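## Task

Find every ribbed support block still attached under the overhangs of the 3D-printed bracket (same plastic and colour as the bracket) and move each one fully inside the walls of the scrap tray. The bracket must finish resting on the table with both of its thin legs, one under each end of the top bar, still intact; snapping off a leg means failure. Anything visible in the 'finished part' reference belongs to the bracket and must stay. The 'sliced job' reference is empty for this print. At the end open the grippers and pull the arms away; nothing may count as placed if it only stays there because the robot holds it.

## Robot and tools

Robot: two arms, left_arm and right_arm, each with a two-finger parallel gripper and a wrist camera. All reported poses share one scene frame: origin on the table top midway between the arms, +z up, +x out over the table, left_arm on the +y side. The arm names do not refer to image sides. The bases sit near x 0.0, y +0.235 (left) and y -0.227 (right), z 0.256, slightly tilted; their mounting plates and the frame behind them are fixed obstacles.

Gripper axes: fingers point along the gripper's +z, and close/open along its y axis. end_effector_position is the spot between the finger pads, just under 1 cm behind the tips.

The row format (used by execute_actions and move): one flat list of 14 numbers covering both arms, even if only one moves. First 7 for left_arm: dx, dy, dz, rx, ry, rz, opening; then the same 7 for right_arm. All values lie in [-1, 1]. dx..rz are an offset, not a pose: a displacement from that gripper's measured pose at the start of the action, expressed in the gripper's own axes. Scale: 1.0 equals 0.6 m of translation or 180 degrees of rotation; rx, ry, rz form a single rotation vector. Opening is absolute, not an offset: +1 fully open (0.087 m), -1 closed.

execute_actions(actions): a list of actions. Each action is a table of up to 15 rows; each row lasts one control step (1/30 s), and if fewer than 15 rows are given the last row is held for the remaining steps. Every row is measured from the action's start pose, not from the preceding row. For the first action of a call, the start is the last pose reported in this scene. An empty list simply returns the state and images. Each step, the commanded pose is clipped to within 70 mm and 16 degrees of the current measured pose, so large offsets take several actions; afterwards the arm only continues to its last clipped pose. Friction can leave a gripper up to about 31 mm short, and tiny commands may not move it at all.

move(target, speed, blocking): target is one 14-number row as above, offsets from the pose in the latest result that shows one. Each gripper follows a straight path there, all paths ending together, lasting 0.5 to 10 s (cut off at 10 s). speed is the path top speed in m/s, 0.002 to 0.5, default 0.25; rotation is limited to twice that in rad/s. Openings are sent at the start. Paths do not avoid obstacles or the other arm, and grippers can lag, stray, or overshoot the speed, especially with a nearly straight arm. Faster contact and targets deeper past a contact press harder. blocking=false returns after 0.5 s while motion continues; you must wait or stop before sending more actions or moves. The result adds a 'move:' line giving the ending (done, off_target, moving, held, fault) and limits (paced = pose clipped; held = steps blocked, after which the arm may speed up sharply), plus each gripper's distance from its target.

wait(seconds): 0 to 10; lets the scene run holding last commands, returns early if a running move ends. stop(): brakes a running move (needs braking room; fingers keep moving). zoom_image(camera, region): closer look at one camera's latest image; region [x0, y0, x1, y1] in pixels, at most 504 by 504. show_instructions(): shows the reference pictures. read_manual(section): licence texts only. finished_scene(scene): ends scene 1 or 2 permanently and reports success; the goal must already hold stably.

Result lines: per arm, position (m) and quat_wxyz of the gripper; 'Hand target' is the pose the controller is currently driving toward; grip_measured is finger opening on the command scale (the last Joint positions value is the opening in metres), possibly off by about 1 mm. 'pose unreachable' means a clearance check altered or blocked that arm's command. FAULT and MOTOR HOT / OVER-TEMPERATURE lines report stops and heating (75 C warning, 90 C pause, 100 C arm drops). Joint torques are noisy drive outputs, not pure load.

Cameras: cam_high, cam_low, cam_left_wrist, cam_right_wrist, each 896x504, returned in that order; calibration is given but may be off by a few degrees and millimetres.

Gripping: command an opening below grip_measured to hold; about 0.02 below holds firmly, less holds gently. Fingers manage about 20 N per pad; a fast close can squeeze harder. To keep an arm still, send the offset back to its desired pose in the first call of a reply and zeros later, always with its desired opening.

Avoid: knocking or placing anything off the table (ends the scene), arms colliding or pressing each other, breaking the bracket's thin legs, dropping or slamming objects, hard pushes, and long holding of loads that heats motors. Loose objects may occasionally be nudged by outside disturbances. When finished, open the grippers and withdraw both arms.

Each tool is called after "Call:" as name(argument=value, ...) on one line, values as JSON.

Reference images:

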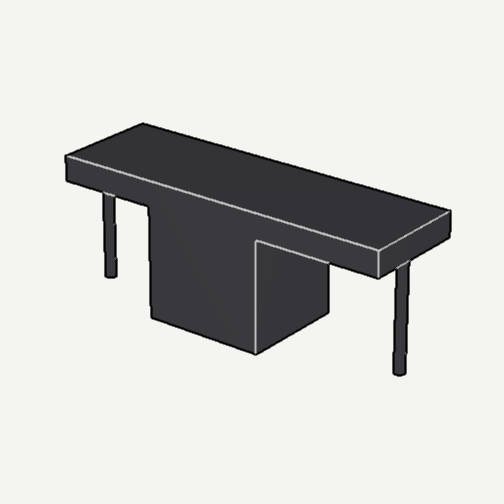

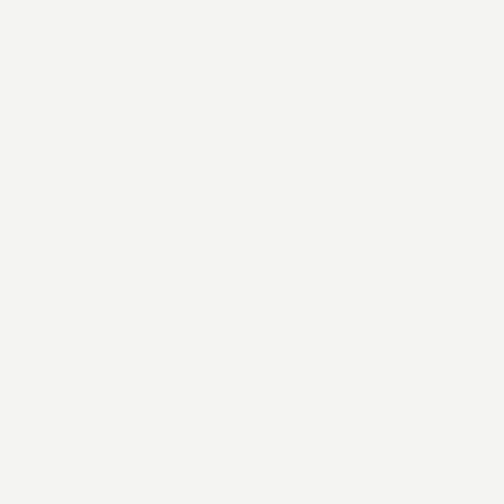

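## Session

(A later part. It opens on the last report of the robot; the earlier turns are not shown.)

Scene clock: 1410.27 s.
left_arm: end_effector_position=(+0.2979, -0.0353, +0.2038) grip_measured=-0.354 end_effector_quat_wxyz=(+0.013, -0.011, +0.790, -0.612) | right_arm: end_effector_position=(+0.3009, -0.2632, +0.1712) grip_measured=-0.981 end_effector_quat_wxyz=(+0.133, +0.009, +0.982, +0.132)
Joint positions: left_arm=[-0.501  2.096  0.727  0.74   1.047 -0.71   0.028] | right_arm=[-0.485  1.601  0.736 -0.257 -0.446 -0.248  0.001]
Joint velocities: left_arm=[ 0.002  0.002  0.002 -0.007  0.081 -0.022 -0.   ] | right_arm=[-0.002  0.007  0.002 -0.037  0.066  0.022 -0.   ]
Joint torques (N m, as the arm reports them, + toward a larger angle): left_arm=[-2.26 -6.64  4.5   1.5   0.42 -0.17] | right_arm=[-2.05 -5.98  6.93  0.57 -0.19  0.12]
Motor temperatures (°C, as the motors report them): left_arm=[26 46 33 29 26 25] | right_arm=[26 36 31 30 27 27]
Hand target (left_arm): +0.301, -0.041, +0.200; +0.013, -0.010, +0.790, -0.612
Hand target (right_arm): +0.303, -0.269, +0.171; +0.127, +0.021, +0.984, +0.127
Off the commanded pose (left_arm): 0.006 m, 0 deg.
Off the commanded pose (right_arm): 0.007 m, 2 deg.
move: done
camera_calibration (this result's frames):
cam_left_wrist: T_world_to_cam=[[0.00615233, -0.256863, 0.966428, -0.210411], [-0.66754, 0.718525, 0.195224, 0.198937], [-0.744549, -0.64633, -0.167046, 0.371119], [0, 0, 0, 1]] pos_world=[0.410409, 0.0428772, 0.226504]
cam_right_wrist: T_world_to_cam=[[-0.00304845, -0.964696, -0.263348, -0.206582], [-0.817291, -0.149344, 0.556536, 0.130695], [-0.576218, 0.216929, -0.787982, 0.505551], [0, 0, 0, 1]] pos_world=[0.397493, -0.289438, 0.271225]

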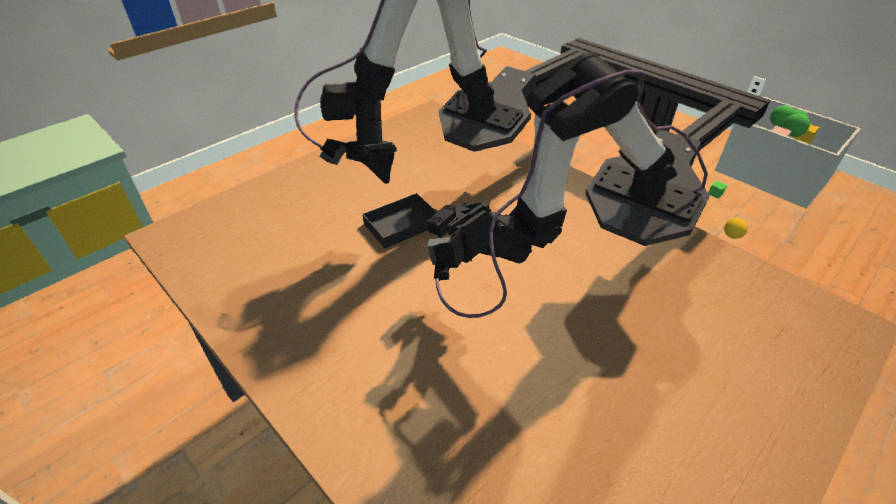

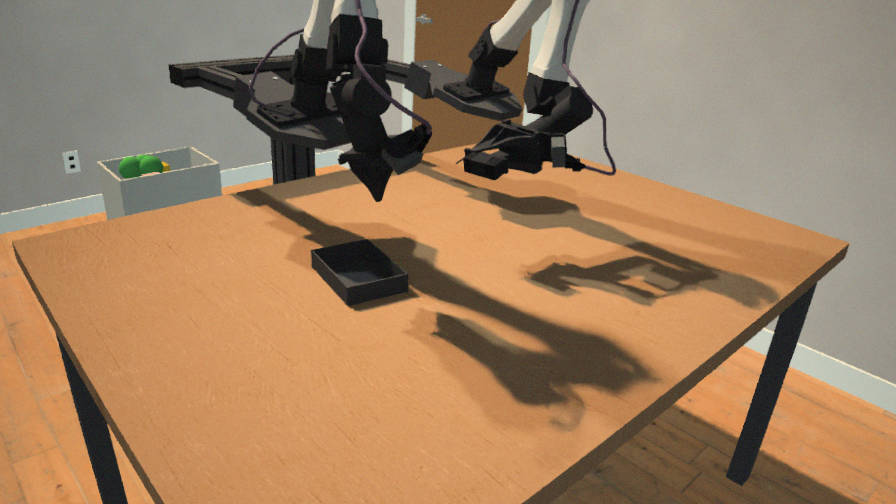

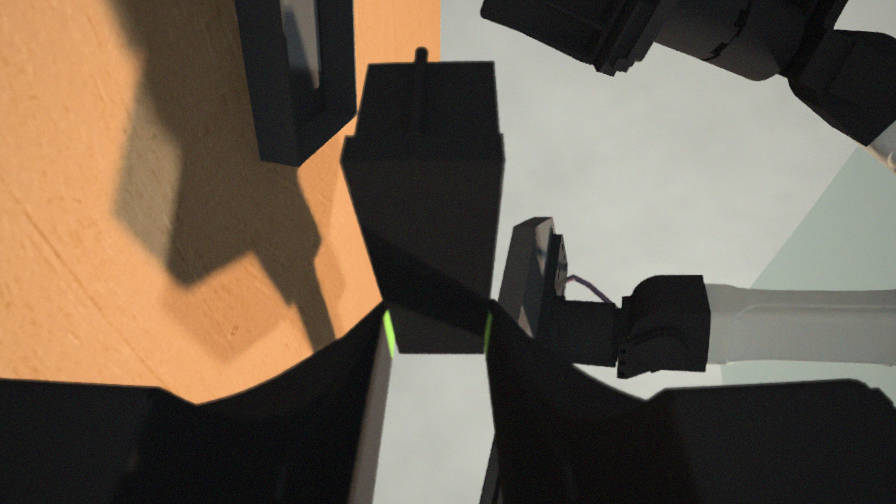

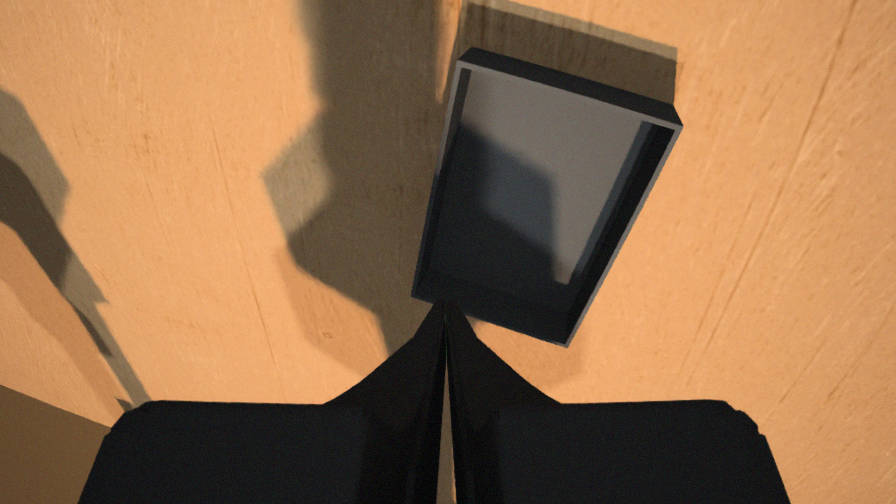

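Call:
move(target=[-0.0277, 0.1093, 0.3675, 0, 0, 0, -0.40, 0, 0, 0, 0, 0, 0, -1], speed=0.2)

Scene clock: 1449.43 s.
left_arm: end_effector_position=(+0.3224, -0.2314, +0.0975) grip_measured=-0.354 end_effector_quat_wxyz=(+0.024, -0.004, +0.781, -0.623) | right_arm: end_effector_position=(+0.3006, -0.2633, +0.1711) grip_measured=-0.981 end_effector_quat_wxyz=(+0.132, +0.010, +0.982, +0.131)
Joint positions: left_arm=[-0.858  2.788  1.486  0.934  0.742 -0.993  0.028] | right_arm=[-0.485  1.601  0.736 -0.258 -0.445 -0.246  0.001]
Joint velocities: left_arm=[-0.012 -0.007  0.002 -0.139 -0.022  0.007  0.   ] | right_arm=[ 0.012 -0.007 -0.012 -0.037 -0.051  0.022  0.   ]
Joint torques (N m, as the arm reports them, + toward a larger angle): left_arm=[ -3.46 -10.1    5.65   1.54   0.27  -0.16] | right_arm=[-1.36 -7.39  4.9   0.75 -0.33 -0.01]
Motor temperatures (°C, as the motors report them): left_arm=[26 44 32 31 26 25] | right_arm=[26 35 33 30 26 27]
Hand target (left_arm): +0.318, -0.233, +0.087; +0.013, -0.013, +0.788, -0.615
Hand target (right_arm): +0.301, -0.263, +0.171; +0.133, +0.009, +0.982, +0.132
Off the commanded pose (left_arm): 0.012 m, 2 deg.
Off the commanded pose (right_arm): 0.000 m, 0 deg.
move: off_target (left_arm)
camera_calibration (this result's frames):
cam_left_wrist: T_world_to_cam=[[-0.0184036, -0.229895, 0.973041, -0.144665], [-0.674099, 0.721602, 0.157739, 0.383423], [-0.738412, -0.653023, -0.168252, 0.241418], [0, 0, 0, 1]] pos_world=[0.434068, -0.152285, 0.120903]
cam_right_wrist: T_world_to_cam=[[-0.00541795, -0.96496, -0.262342, -0.206293], [-0.816447, -0.147211, 0.55834, 0.130433], [-0.577395, 0.217213, -0.787041, 0.505598], [0, 0, 0, 1]] pos_world=[0.397304, -0.289686, 0.270981]

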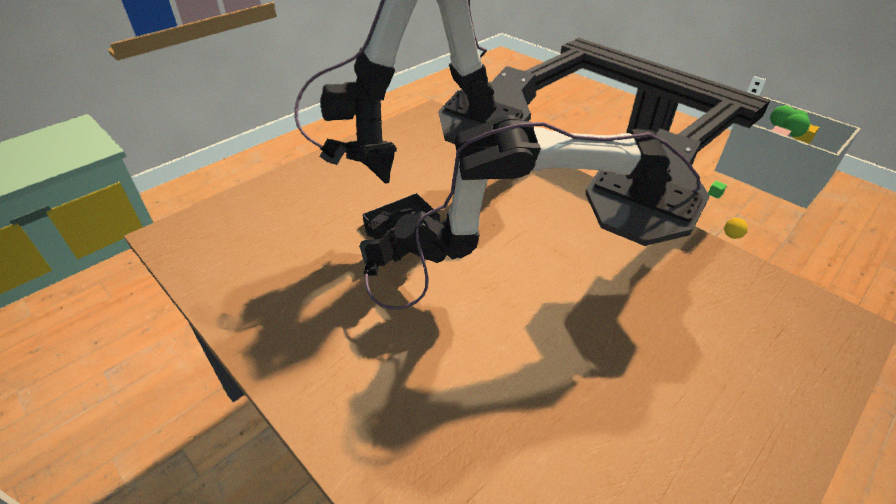

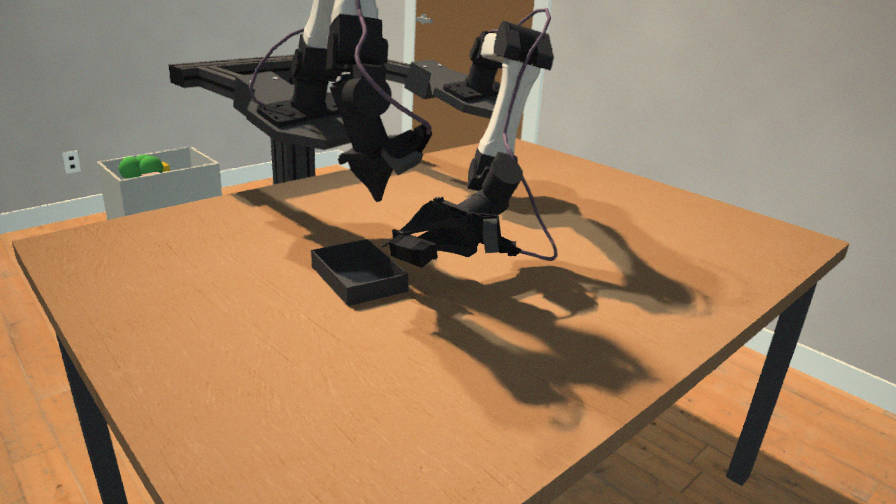

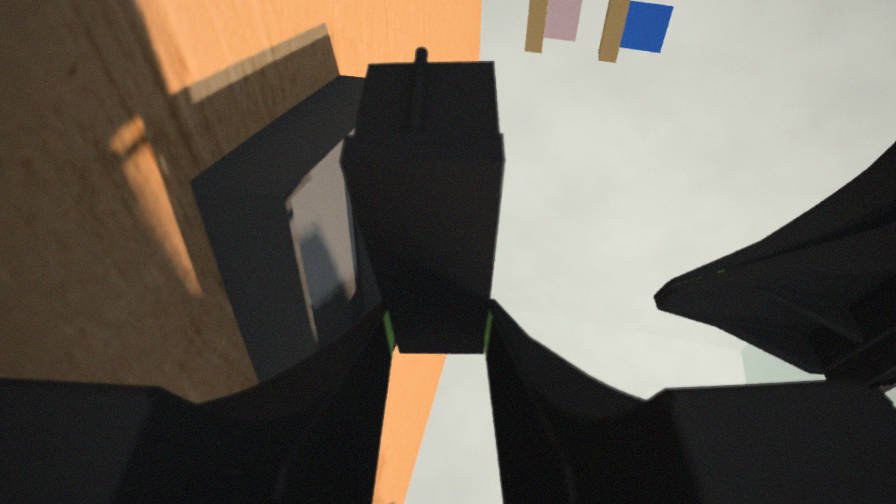

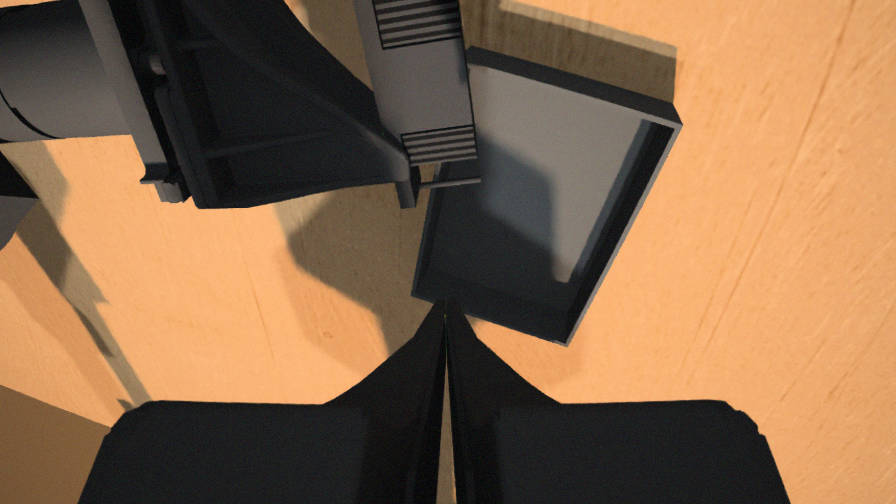

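Call:
execute_actions(actions=[])

Scene clock: 1459.27 s.
left_arm: end_effector_position=(+0.3224, -0.2314, +0.0972) grip_measured=-0.354 end_effector_quat_wxyz=(+0.024, -0.005, +0.782, -0.623) | right_arm: end_effector_position=(+0.3006, -0.2633, +0.1711) grip_measured=-0.981 end_effector_quat_wxyz=(+0.132, +0.010, +0.982, +0.131)
Joint positions: left_arm=[-0.858  2.788  1.486  0.932  0.741 -0.994  0.028] | right_arm=[-0.485  1.601  0.736 -0.258 -0.445 -0.246  0.001]
Joint velocities: left_arm=[-0.012  0.012 -0.007 -0.022 -0.022 -0.066  0.001] | right_arm=[ 0.007  0.007  0.002 -0.037 -0.051 -0.007  0.   ]
Joint torques (N m, as the arm reports them, + toward a larger angle): left_arm=[ -3.47 -10.1    5.55   1.53   0.26  -0.16] | right_arm=[-1.31 -7.4   4.92  0.72 -0.34 -0.02]
Motor temperatures (°C, as the motors report them): left_arm=[26 46 32 32 26 25] | right_arm=[26 36 32 30 26 27]
Hand target (left_arm): +0.318, -0.233, +0.087; +0.013, -0.013, +0.788, -0.615
Hand target (right_arm): +0.301, -0.263, +0.171; +0.133, +0.009, +0.982, +0.132
Off the commanded pose (left_arm): 0.012 m, 2 deg.
Off the commanded pose (right_arm): 0.000 m, 0 deg.
camera_calibration (this result's frames):
cam_left_wrist: T_world_to_cam=[[-0.0165418, -0.231349, 0.97273, -0.145276], [-0.67439, 0.720838, 0.159972, 0.383136], [-0.73819, -0.653353, -0.167944, 0.241229], [0, 0, 0, 1]] pos_world=[0.434053, -0.15218, 0.120537]
cam_right_wrist: T_world_to_cam=[[-0.00541795, -0.96496, -0.262342, -0.206293], [-0.816447, -0.147211, 0.55834, 0.130433], [-0.577395, 0.217213, -0.787041, 0.505598], [0, 0, 0, 1]] pos_world=[0.397304, -0.289686, 0.270981]

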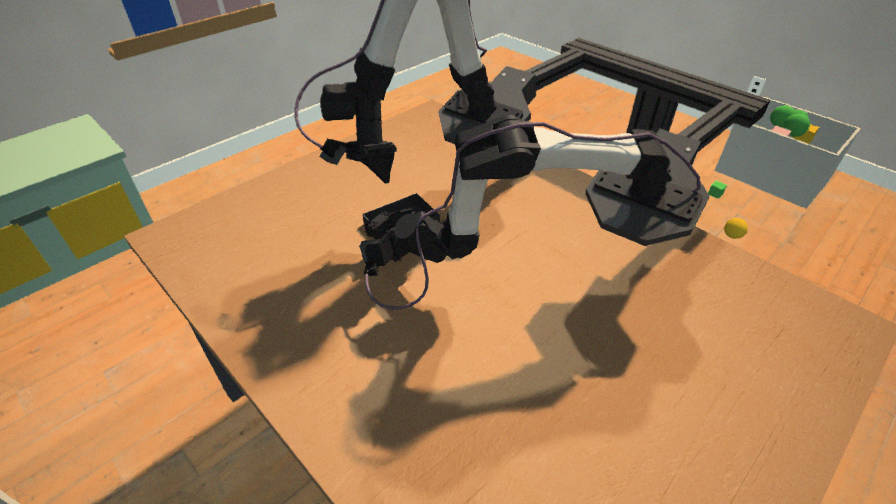

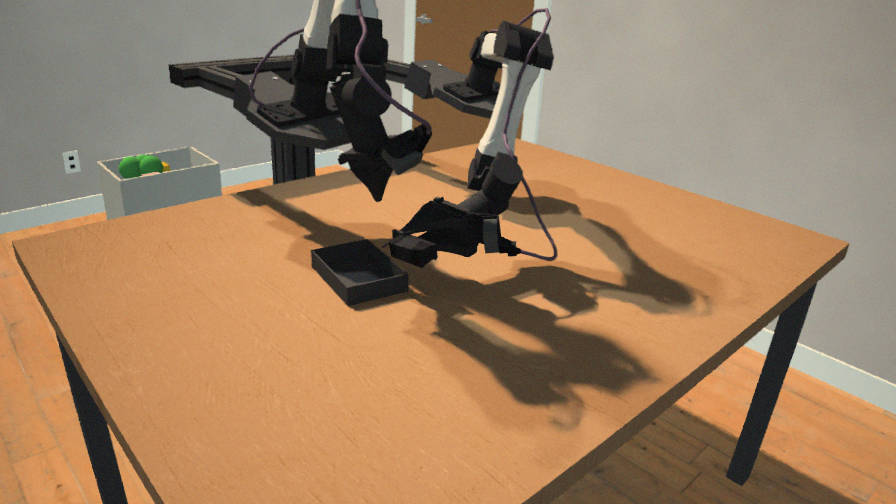

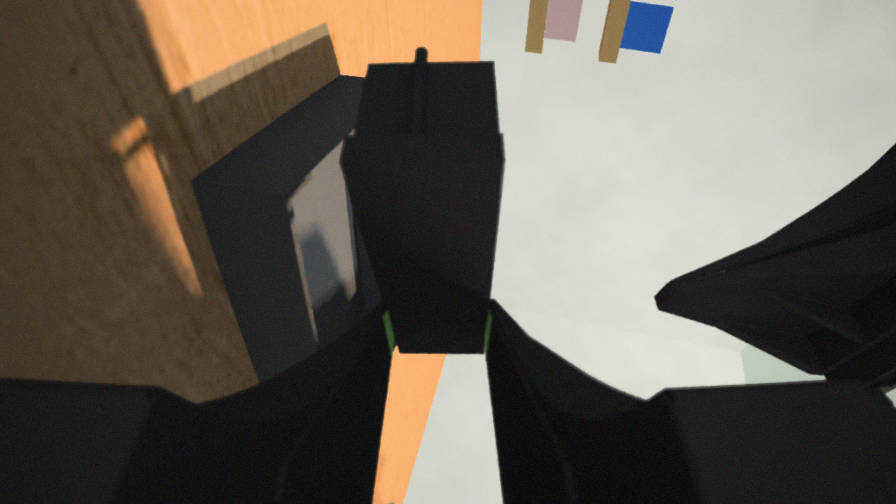

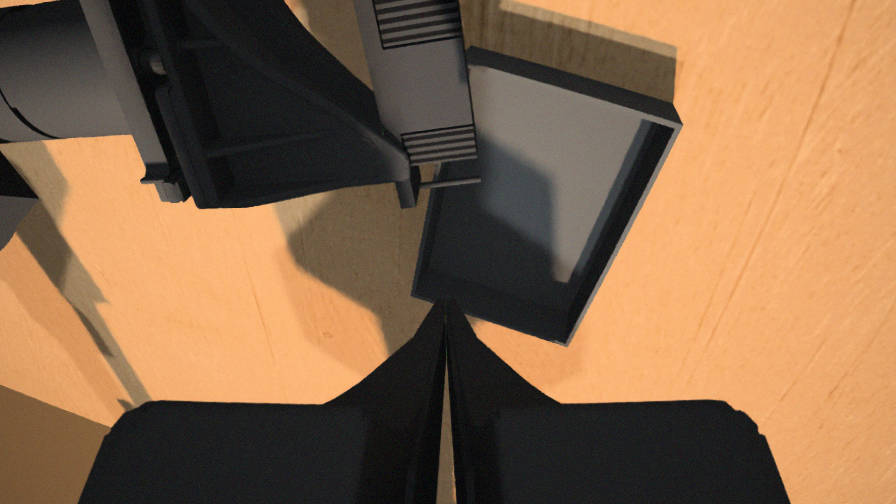

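Call:
zoom_image(camera="cam_right_wrist", region=[340, 0, 560, 220])

Region (340, 0, 560, 220) of cam_right_wrist's 896x504 image, scaled by 2.291, with more detail than that image has.

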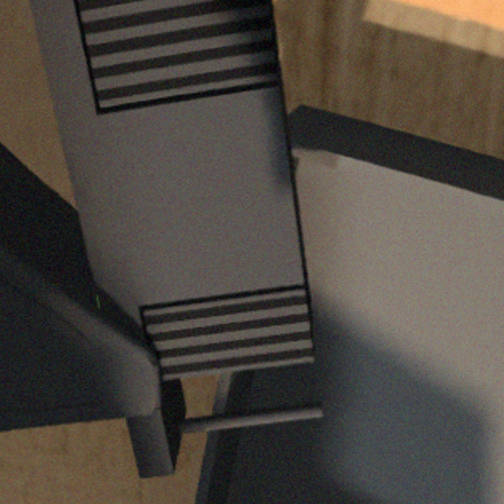

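Call:
move(target=[0.0073, 0.034, 0.0405, -0.011, 0, 0, -0.40, 0, 0, 0, 0, 0, 0, -1], speed=0.03)

Scene clock: 1531.73 s.
left_arm: end_effector_position=(+0.3266, -0.2469, +0.0830) grip_measured=-0.354 end_effector_quat_wxyz=(+0.033, -0.005, +0.786, -0.617) | right_arm: end_effector_position=(+0.3006, -0.2633, +0.1711) grip_measured=-0.981 end_effector_quat_wxyz=(+0.132, +0.010, +0.982, +0.131)
Joint positions: left_arm=[-0.877  2.852  1.586  0.897  0.704 -0.987  0.028] | right_arm=[-0.485  1.601  0.736 -0.258 -0.445 -0.246  0.001]
Joint velocities: left_arm=[-0.002 -0.002 -0.002 -0.007  0.066  0.037  0.   ] | right_arm=[-0.007 -0.002 -0.012  0.007 -0.066 -0.007  0.   ]
Joint torques (N m, as the arm reports them, + toward a larger angle): left_arm=[ -4.25 -10.22   5.89   1.56   0.28  -0.04] | right_arm=[-1.44 -7.42  4.95  0.74 -0.31  0.03]
Motor temperatures (°C, as the motors report them): left_arm=[27 53 33 33 26 25] | right_arm=[26 37 32 30 26 27]
Hand target (left_arm): +0.319, -0.250, +0.072; +0.024, -0.006, +0.792, -0.609
Hand target (right_arm): +0.301, -0.263, +0.171; +0.132, +0.010, +0.982, +0.131
Off the commanded pose (left_arm): 0.014 m, 2 deg.
Off the commanded pose (right_arm): 0.000 m, 0 deg.
move: off_target (left_arm)
camera_calibration (this result's frames):
cam_left_wrist: T_world_to_cam=[[-0.0280447, -0.245299, 0.969042, -0.13436], [-0.685028, 0.710712, 0.160082, 0.400403], [-0.727977, -0.659331, -0.187969, 0.228659], [0, 0, 0, 1]] pos_world=[0.436977, -0.166768, 0.109084]
cam_right_wrist: T_world_to_cam=[[-0.00541795, -0.96496, -0.262342, -0.206293], [-0.816447, -0.147211, 0.55834, 0.130433], [-0.577395, 0.217213, -0.787041, 0.505598], [0, 0, 0, 1]] pos_world=[0.397304, -0.289686, 0.270981]

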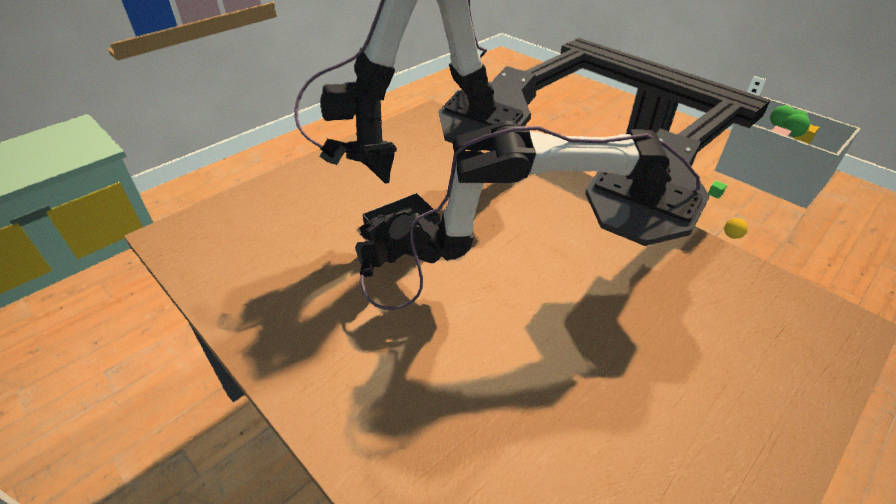

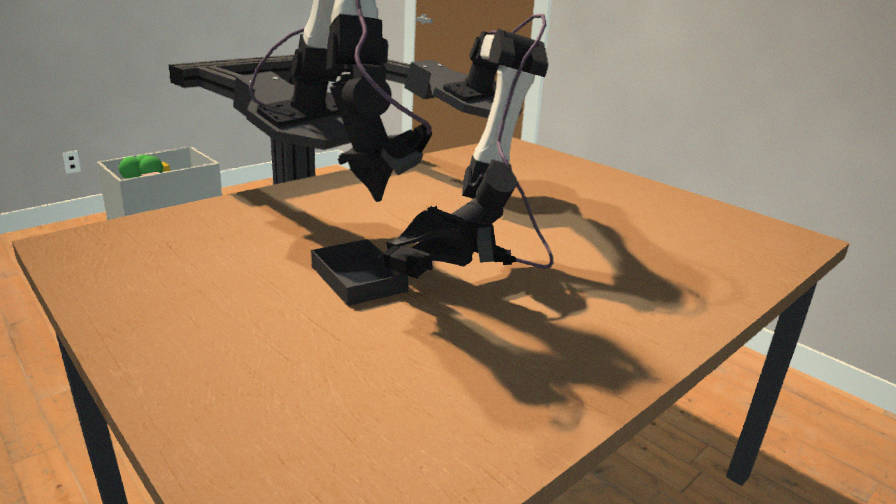

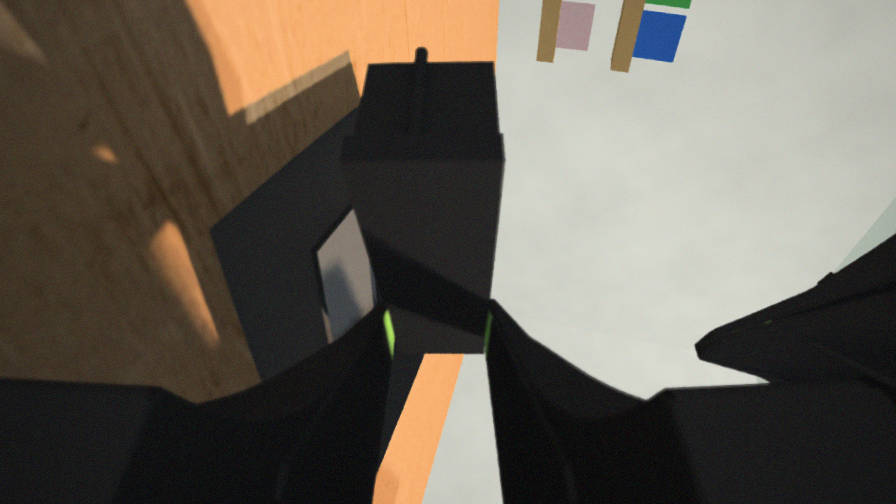

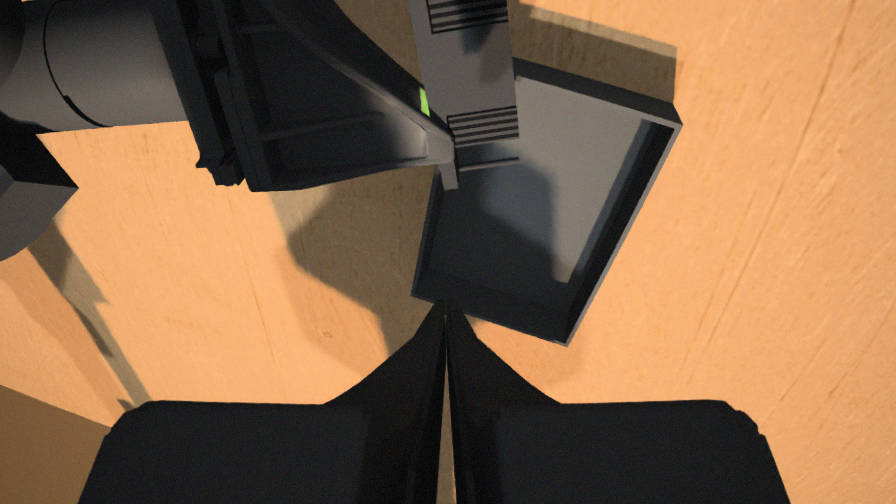

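Call:
move(target=[0.0265, 0.035, 0.0203, -0.008, 0, 0, -0.40, 0, 0, 0, 0, 0, 0, -1], speed=0.03)

Scene clock: 1536.90 s.
left_arm: end_effector_position=(+0.3170, -0.2508, +0.0686) grip_measured=-0.354 end_effector_quat_wxyz=(+0.032, -0.006, +0.791, -0.611) | right_arm: end_effector_position=(+0.3006, -0.2633, +0.1711) grip_measured=-0.981 end_effector_quat_wxyz=(+0.132, +0.010, +0.982, +0.131)
Joint positions: left_arm=[-0.891  2.893  1.605  0.905  0.681 -0.985  0.028] | right_arm=[-0.485  1.601  0.736 -0.258 -0.445 -0.246  0.001]
Joint velocities: left_arm=[-0.007  0.002 -0.002  0.051 -0.007 -0.007  0.   ] | right_arm=[-0.012 -0.012 -0.007 -0.022  0.051  0.037 -0.001]
Joint torques (N m, as the arm reports them, + toward a larger angle): left_arm=[-4.13 -9.95  5.7   1.77  0.19 -0.02] | right_arm=[-1.26 -7.35  4.98  0.75 -0.3   0.02]
Motor temperatures (°C, as the motors report them): left_arm=[27 53 33 34 26 25] | right_arm=[26 37 32 30 26 27]
Hand target (left_arm): +0.312, -0.254, +0.059; +0.033, -0.005, +0.794, -0.607
Hand target (right_arm): +0.301, -0.263, +0.171; +0.132, +0.010, +0.982, +0.131
Off the commanded pose (left_arm): 0.011 m, 1 deg.
Off the commanded pose (right_arm): 0.000 m, 0 deg.
move: off_target (left_arm)
camera_calibration (this result's frames):
cam_left_wrist: T_world_to_cam=[[-0.0242994, -0.261428, 0.964917, -0.126598], [-0.685555, 0.706861, 0.174248, 0.397164], [-0.727616, -0.657269, -0.196399, 0.217355], [0, 0, 0, 1]] pos_world=[0.427352, -0.170975, 0.0956402]
cam_right_wrist: T_world_to_cam=[[-0.00541795, -0.96496, -0.262342, -0.206293], [-0.816447, -0.147211, 0.55834, 0.130433], [-0.577395, 0.217213, -0.787041, 0.505598], [0, 0, 0, 1]] pos_world=[0.397304, -0.289686, 0.270981]

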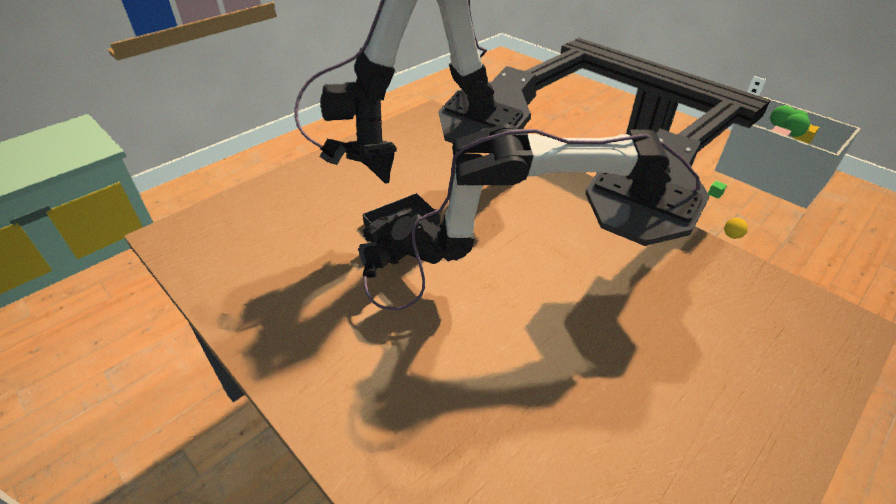

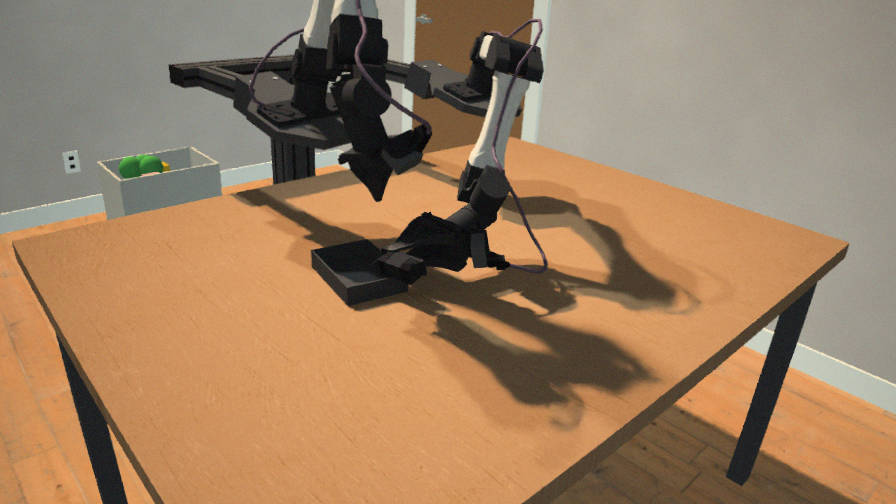

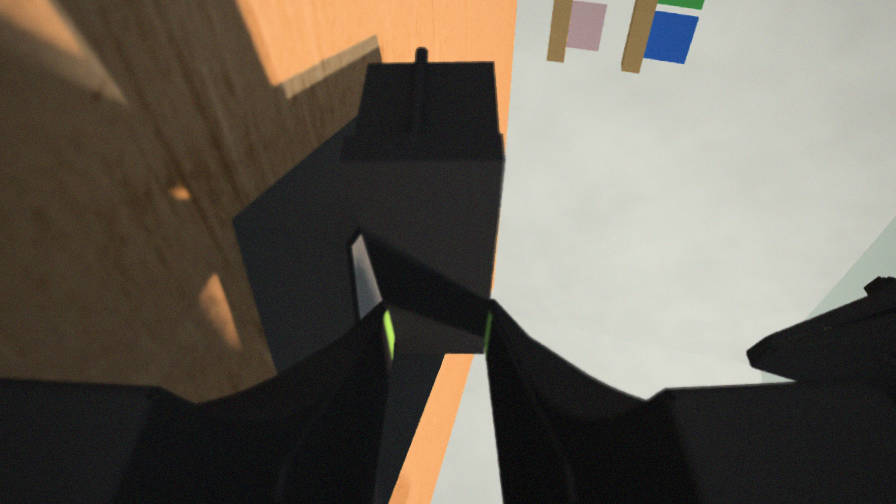

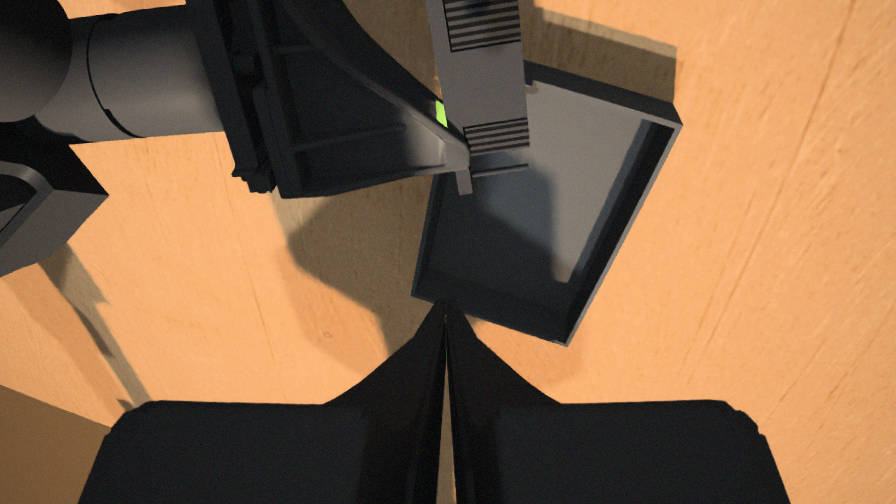

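Call:
zoom_image(camera="cam_right_wrist", region=[400, 0, 600, 200])

Region (400, 0, 600, 200) of cam_right_wrist's 896x504 image, scaled by 2.520, with more detail than that image has.

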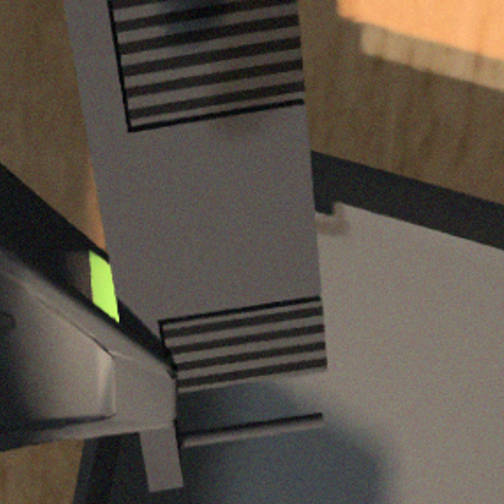

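Call:
move(target=[0.0081, 0.0244, 0.0112, 0, 0, 0, -0.40, 0.0016, -0.041, 0.1315, 0, 0, 0, -1], speed=0.05)

Scene clock: 1557.53 s.
left_arm: end_effector_position=(+0.3195, -0.2540, +0.0674) grip_measured=-0.354 end_effector_quat_wxyz=(+0.040, -0.001, +0.785, -0.618) | right_arm: end_effector_position=(+0.3123, -0.2665, +0.0937) grip_measured=-0.981 end_effector_quat_wxyz=(+0.127, +0.012, +0.983, +0.135)
Joint positions: left_arm=[-0.891  2.916  1.632  0.928  0.686 -0.985  0.028] | right_arm=[-0.456  1.936  0.771  0.041 -0.436 -0.215  0.001]
Joint velocities: left_arm=[-0.002 -0.007 -0.027  0.007 -0.051  0.007 -0.   ] | right_arm=[-0.002  0.002 -0.007  0.022 -0.007 -0.022  0.001]
Joint torques (N m, as the arm reports them, + toward a larger angle): left_arm=[-3.53 -9.61  5.58  1.71  0.25 -0.11] | right_arm=[-0.42 -7.39  5.26  0.78 -0.2   0.11]
Motor temperatures (°C, as the motors report them): left_arm=[27 54 33 35 26 25] | right_arm=[26 37 31 30 26 27]
Hand target (left_arm): +0.313, -0.253, +0.053; +0.032, -0.006, +0.791, -0.611
Hand target (right_arm): +0.322, -0.267, +0.092; +0.132, +0.010, +0.982, +0.131
Off the commanded pose (left_arm): 0.016 m, 2 deg.
Off the commanded pose (right_arm): 0.009 m, 1 deg.
move: off_target (left_arm)
camera_calibration (this result's frames):
cam_left_wrist: T_world_to_cam=[[-0.0422979, -0.243148, 0.969067, -0.116109], [-0.690243, 0.708362, 0.147607, 0.405014], [-0.722341, -0.662648, -0.197793, 0.213933], [0, 0, 0, 1]] pos_world=[0.429179, -0.173367, 0.0950493]
cam_right_wrist: T_world_to_cam=[[-0.00991113, -0.962763, -0.270166, -0.226864], [-0.810682, -0.150435, 0.565831, 0.179373], [-0.585403, 0.224626, -0.779003, 0.455838], [0, 0, 0, 1]] pos_world=[0.410015, -0.293825, 0.192314]

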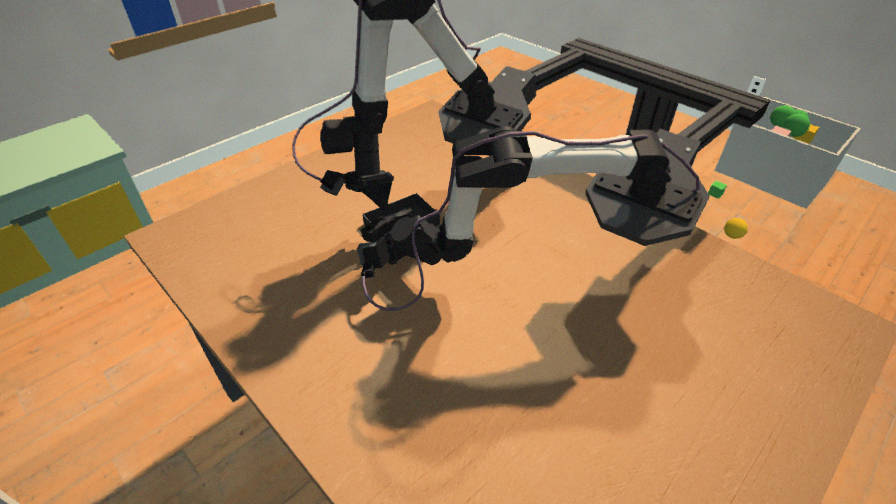

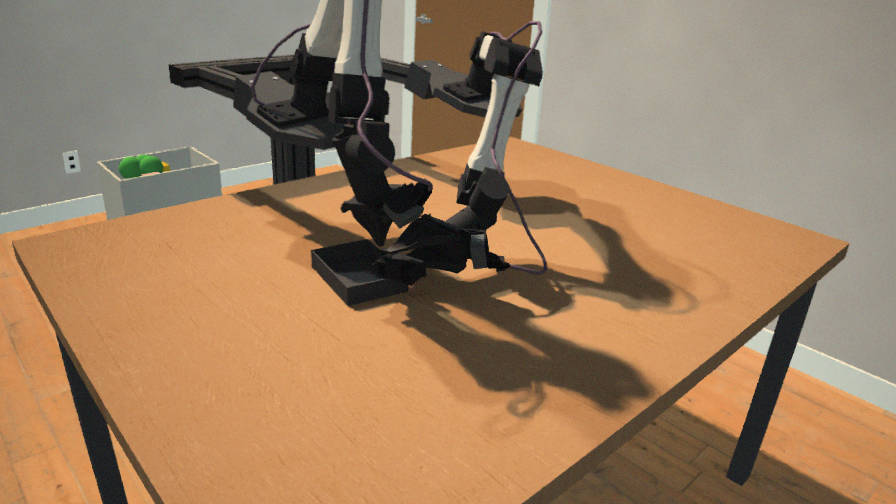

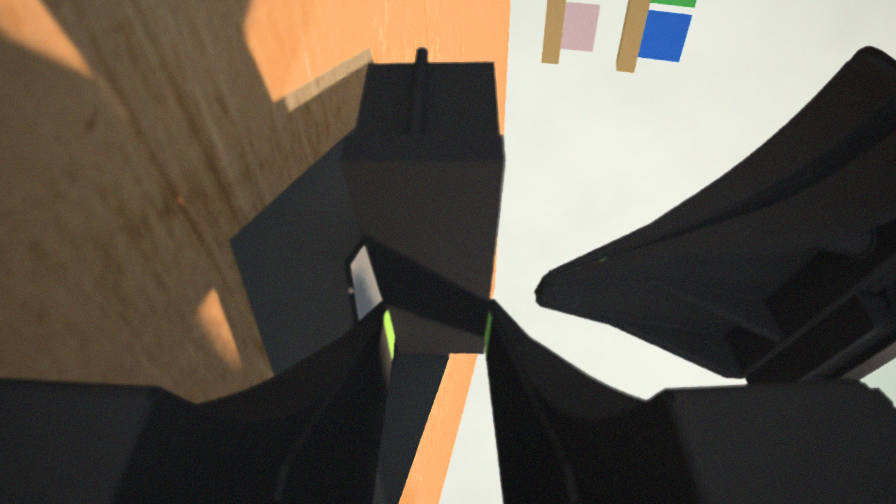

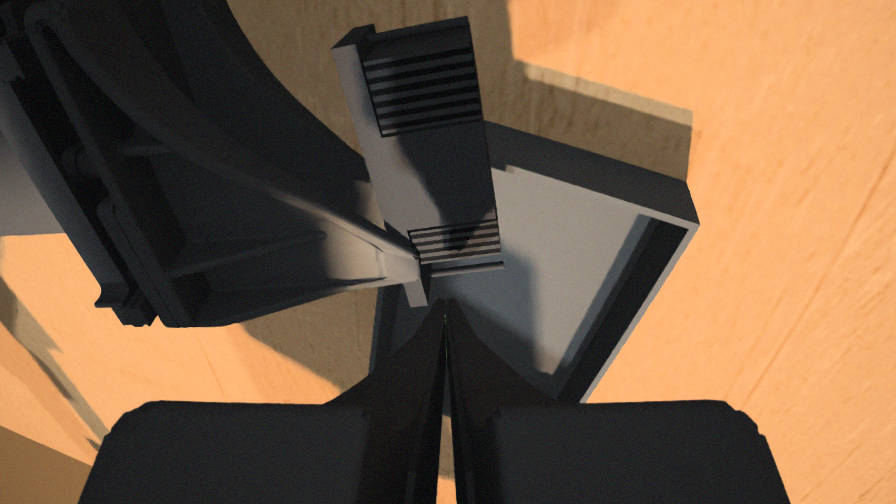

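Call:
zoom_image(camera="cam_right_wrist", region=[360, 120, 560, 320])

Region (360, 120, 560, 320) of cam_right_wrist's 896x504 image, scaled by 2.520, with more detail than that image has.

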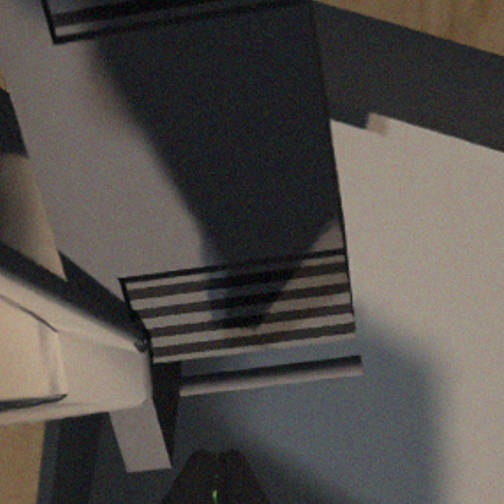

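Call:
move(target=[0.012, 0.0233, 0.0033, -0.008, 0, 0, -0.40, -0.0275, -0.0102, 0.0315, 0, 0, 0, -1], speed=0.03)

Scene clock: 1574.53 s.
left_arm: end_effector_position=(+0.3195, -0.2540, +0.0673) grip_measured=-0.354 end_effector_quat_wxyz=(+0.043, +0.002, +0.785, -0.618) | right_arm: end_effector_position=(+0.3268, -0.2689, +0.0819) grip_measured=-0.981 end_effector_quat_wxyz=(+0.126, +0.013, +0.982, +0.137)
Joint positions: left_arm=[-0.891  2.916  1.632  0.929  0.687 -0.976  0.028] | right_arm=[-0.447  2.009  0.843  0.044 -0.436 -0.207  0.001]
Joint velocities: left_arm=[-0.002  0.012  0.002 -0.022 -0.022  0.022 -0.   ] | right_arm=[-0.017 -0.017  0.017 -0.066 -0.051 -0.037 -0.002]
Joint torques (N m, as the arm reports them, + toward a larger angle): left_arm=[ -3.63 -10.29   4.57   1.72   0.12  -0.04] | right_arm=[-0.57 -7.88  5.17  0.71 -0.19  0.11]
Motor temperatures (°C, as the motors report them): left_arm=[27 54 33 35 26 25] | right_arm=[26 37 32 30 26 27]
Hand target (left_arm): +0.313, -0.252, +0.053; +0.040, -0.002, +0.793, -0.608
Hand target (right_arm): +0.333, -0.268, +0.079; +0.127, +0.012, +0.983, +0.135
Off the commanded pose (left_arm): 0.016 m, 2 deg.
Off the commanded pose (right_arm): 0.007 m, 0 deg.
move: off_target (left_arm)
camera_calibration (this result's frames):
cam_left_wrist: T_world_to_cam=[[-0.052223, -0.242541, 0.968735, -0.112624], [-0.68985, 0.710165, 0.140614, 0.405829], [-0.722066, -0.660938, -0.204404, 0.214745], [0, 0, 0, 1]] pos_world=[0.42914, -0.173588, 0.0959322]
cam_right_wrist: T_world_to_cam=[[-0.0105046, -0.961668, -0.274015, -0.231447], [-0.810126, -0.15245, 0.566088, 0.19676], [-0.586162, 0.227933, -0.77747, 0.456663], [0, 0, 0, 1]] pos_world=[0.424648, -0.296668, 0.180239]

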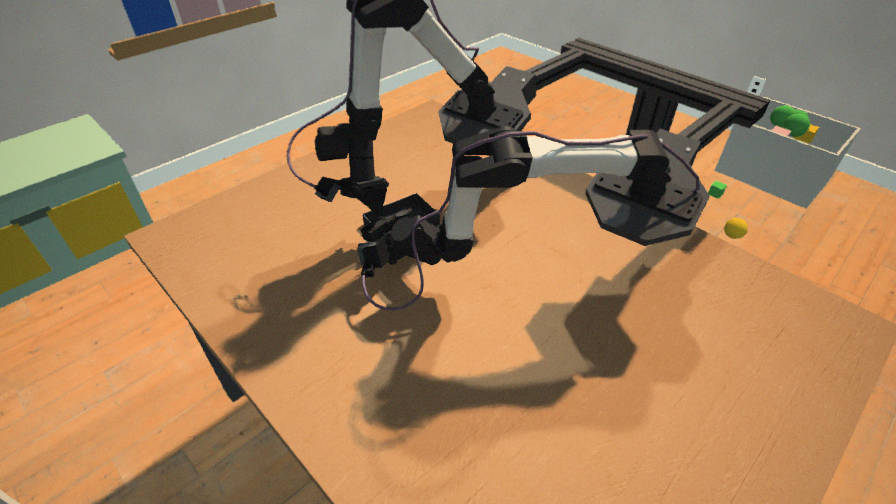

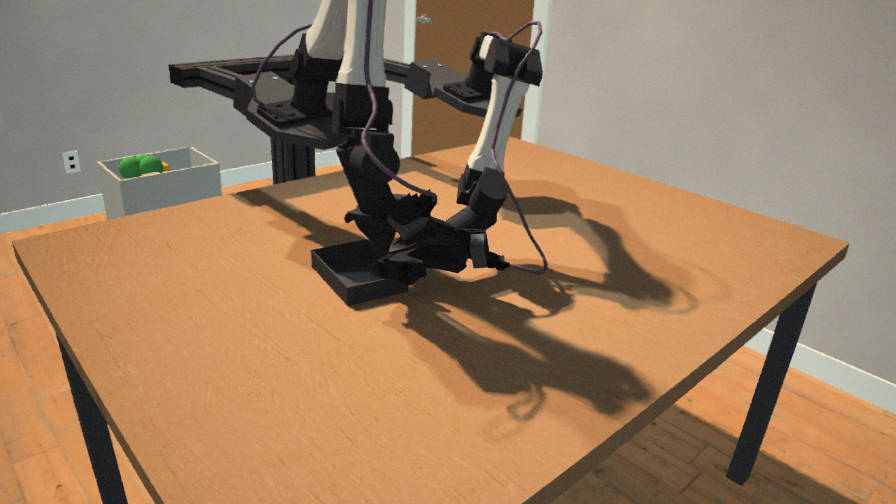

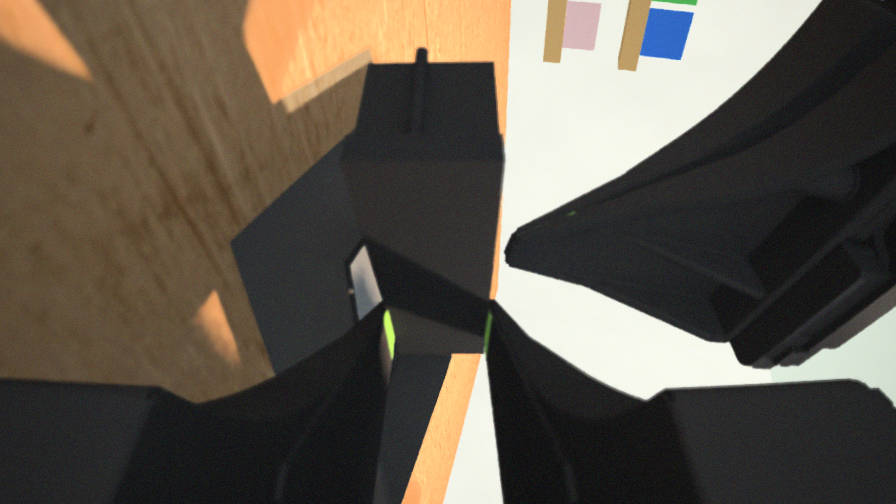

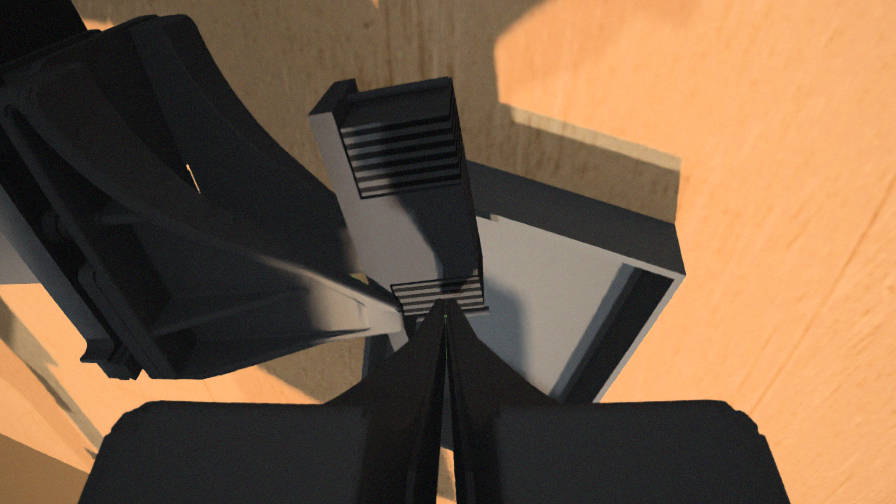

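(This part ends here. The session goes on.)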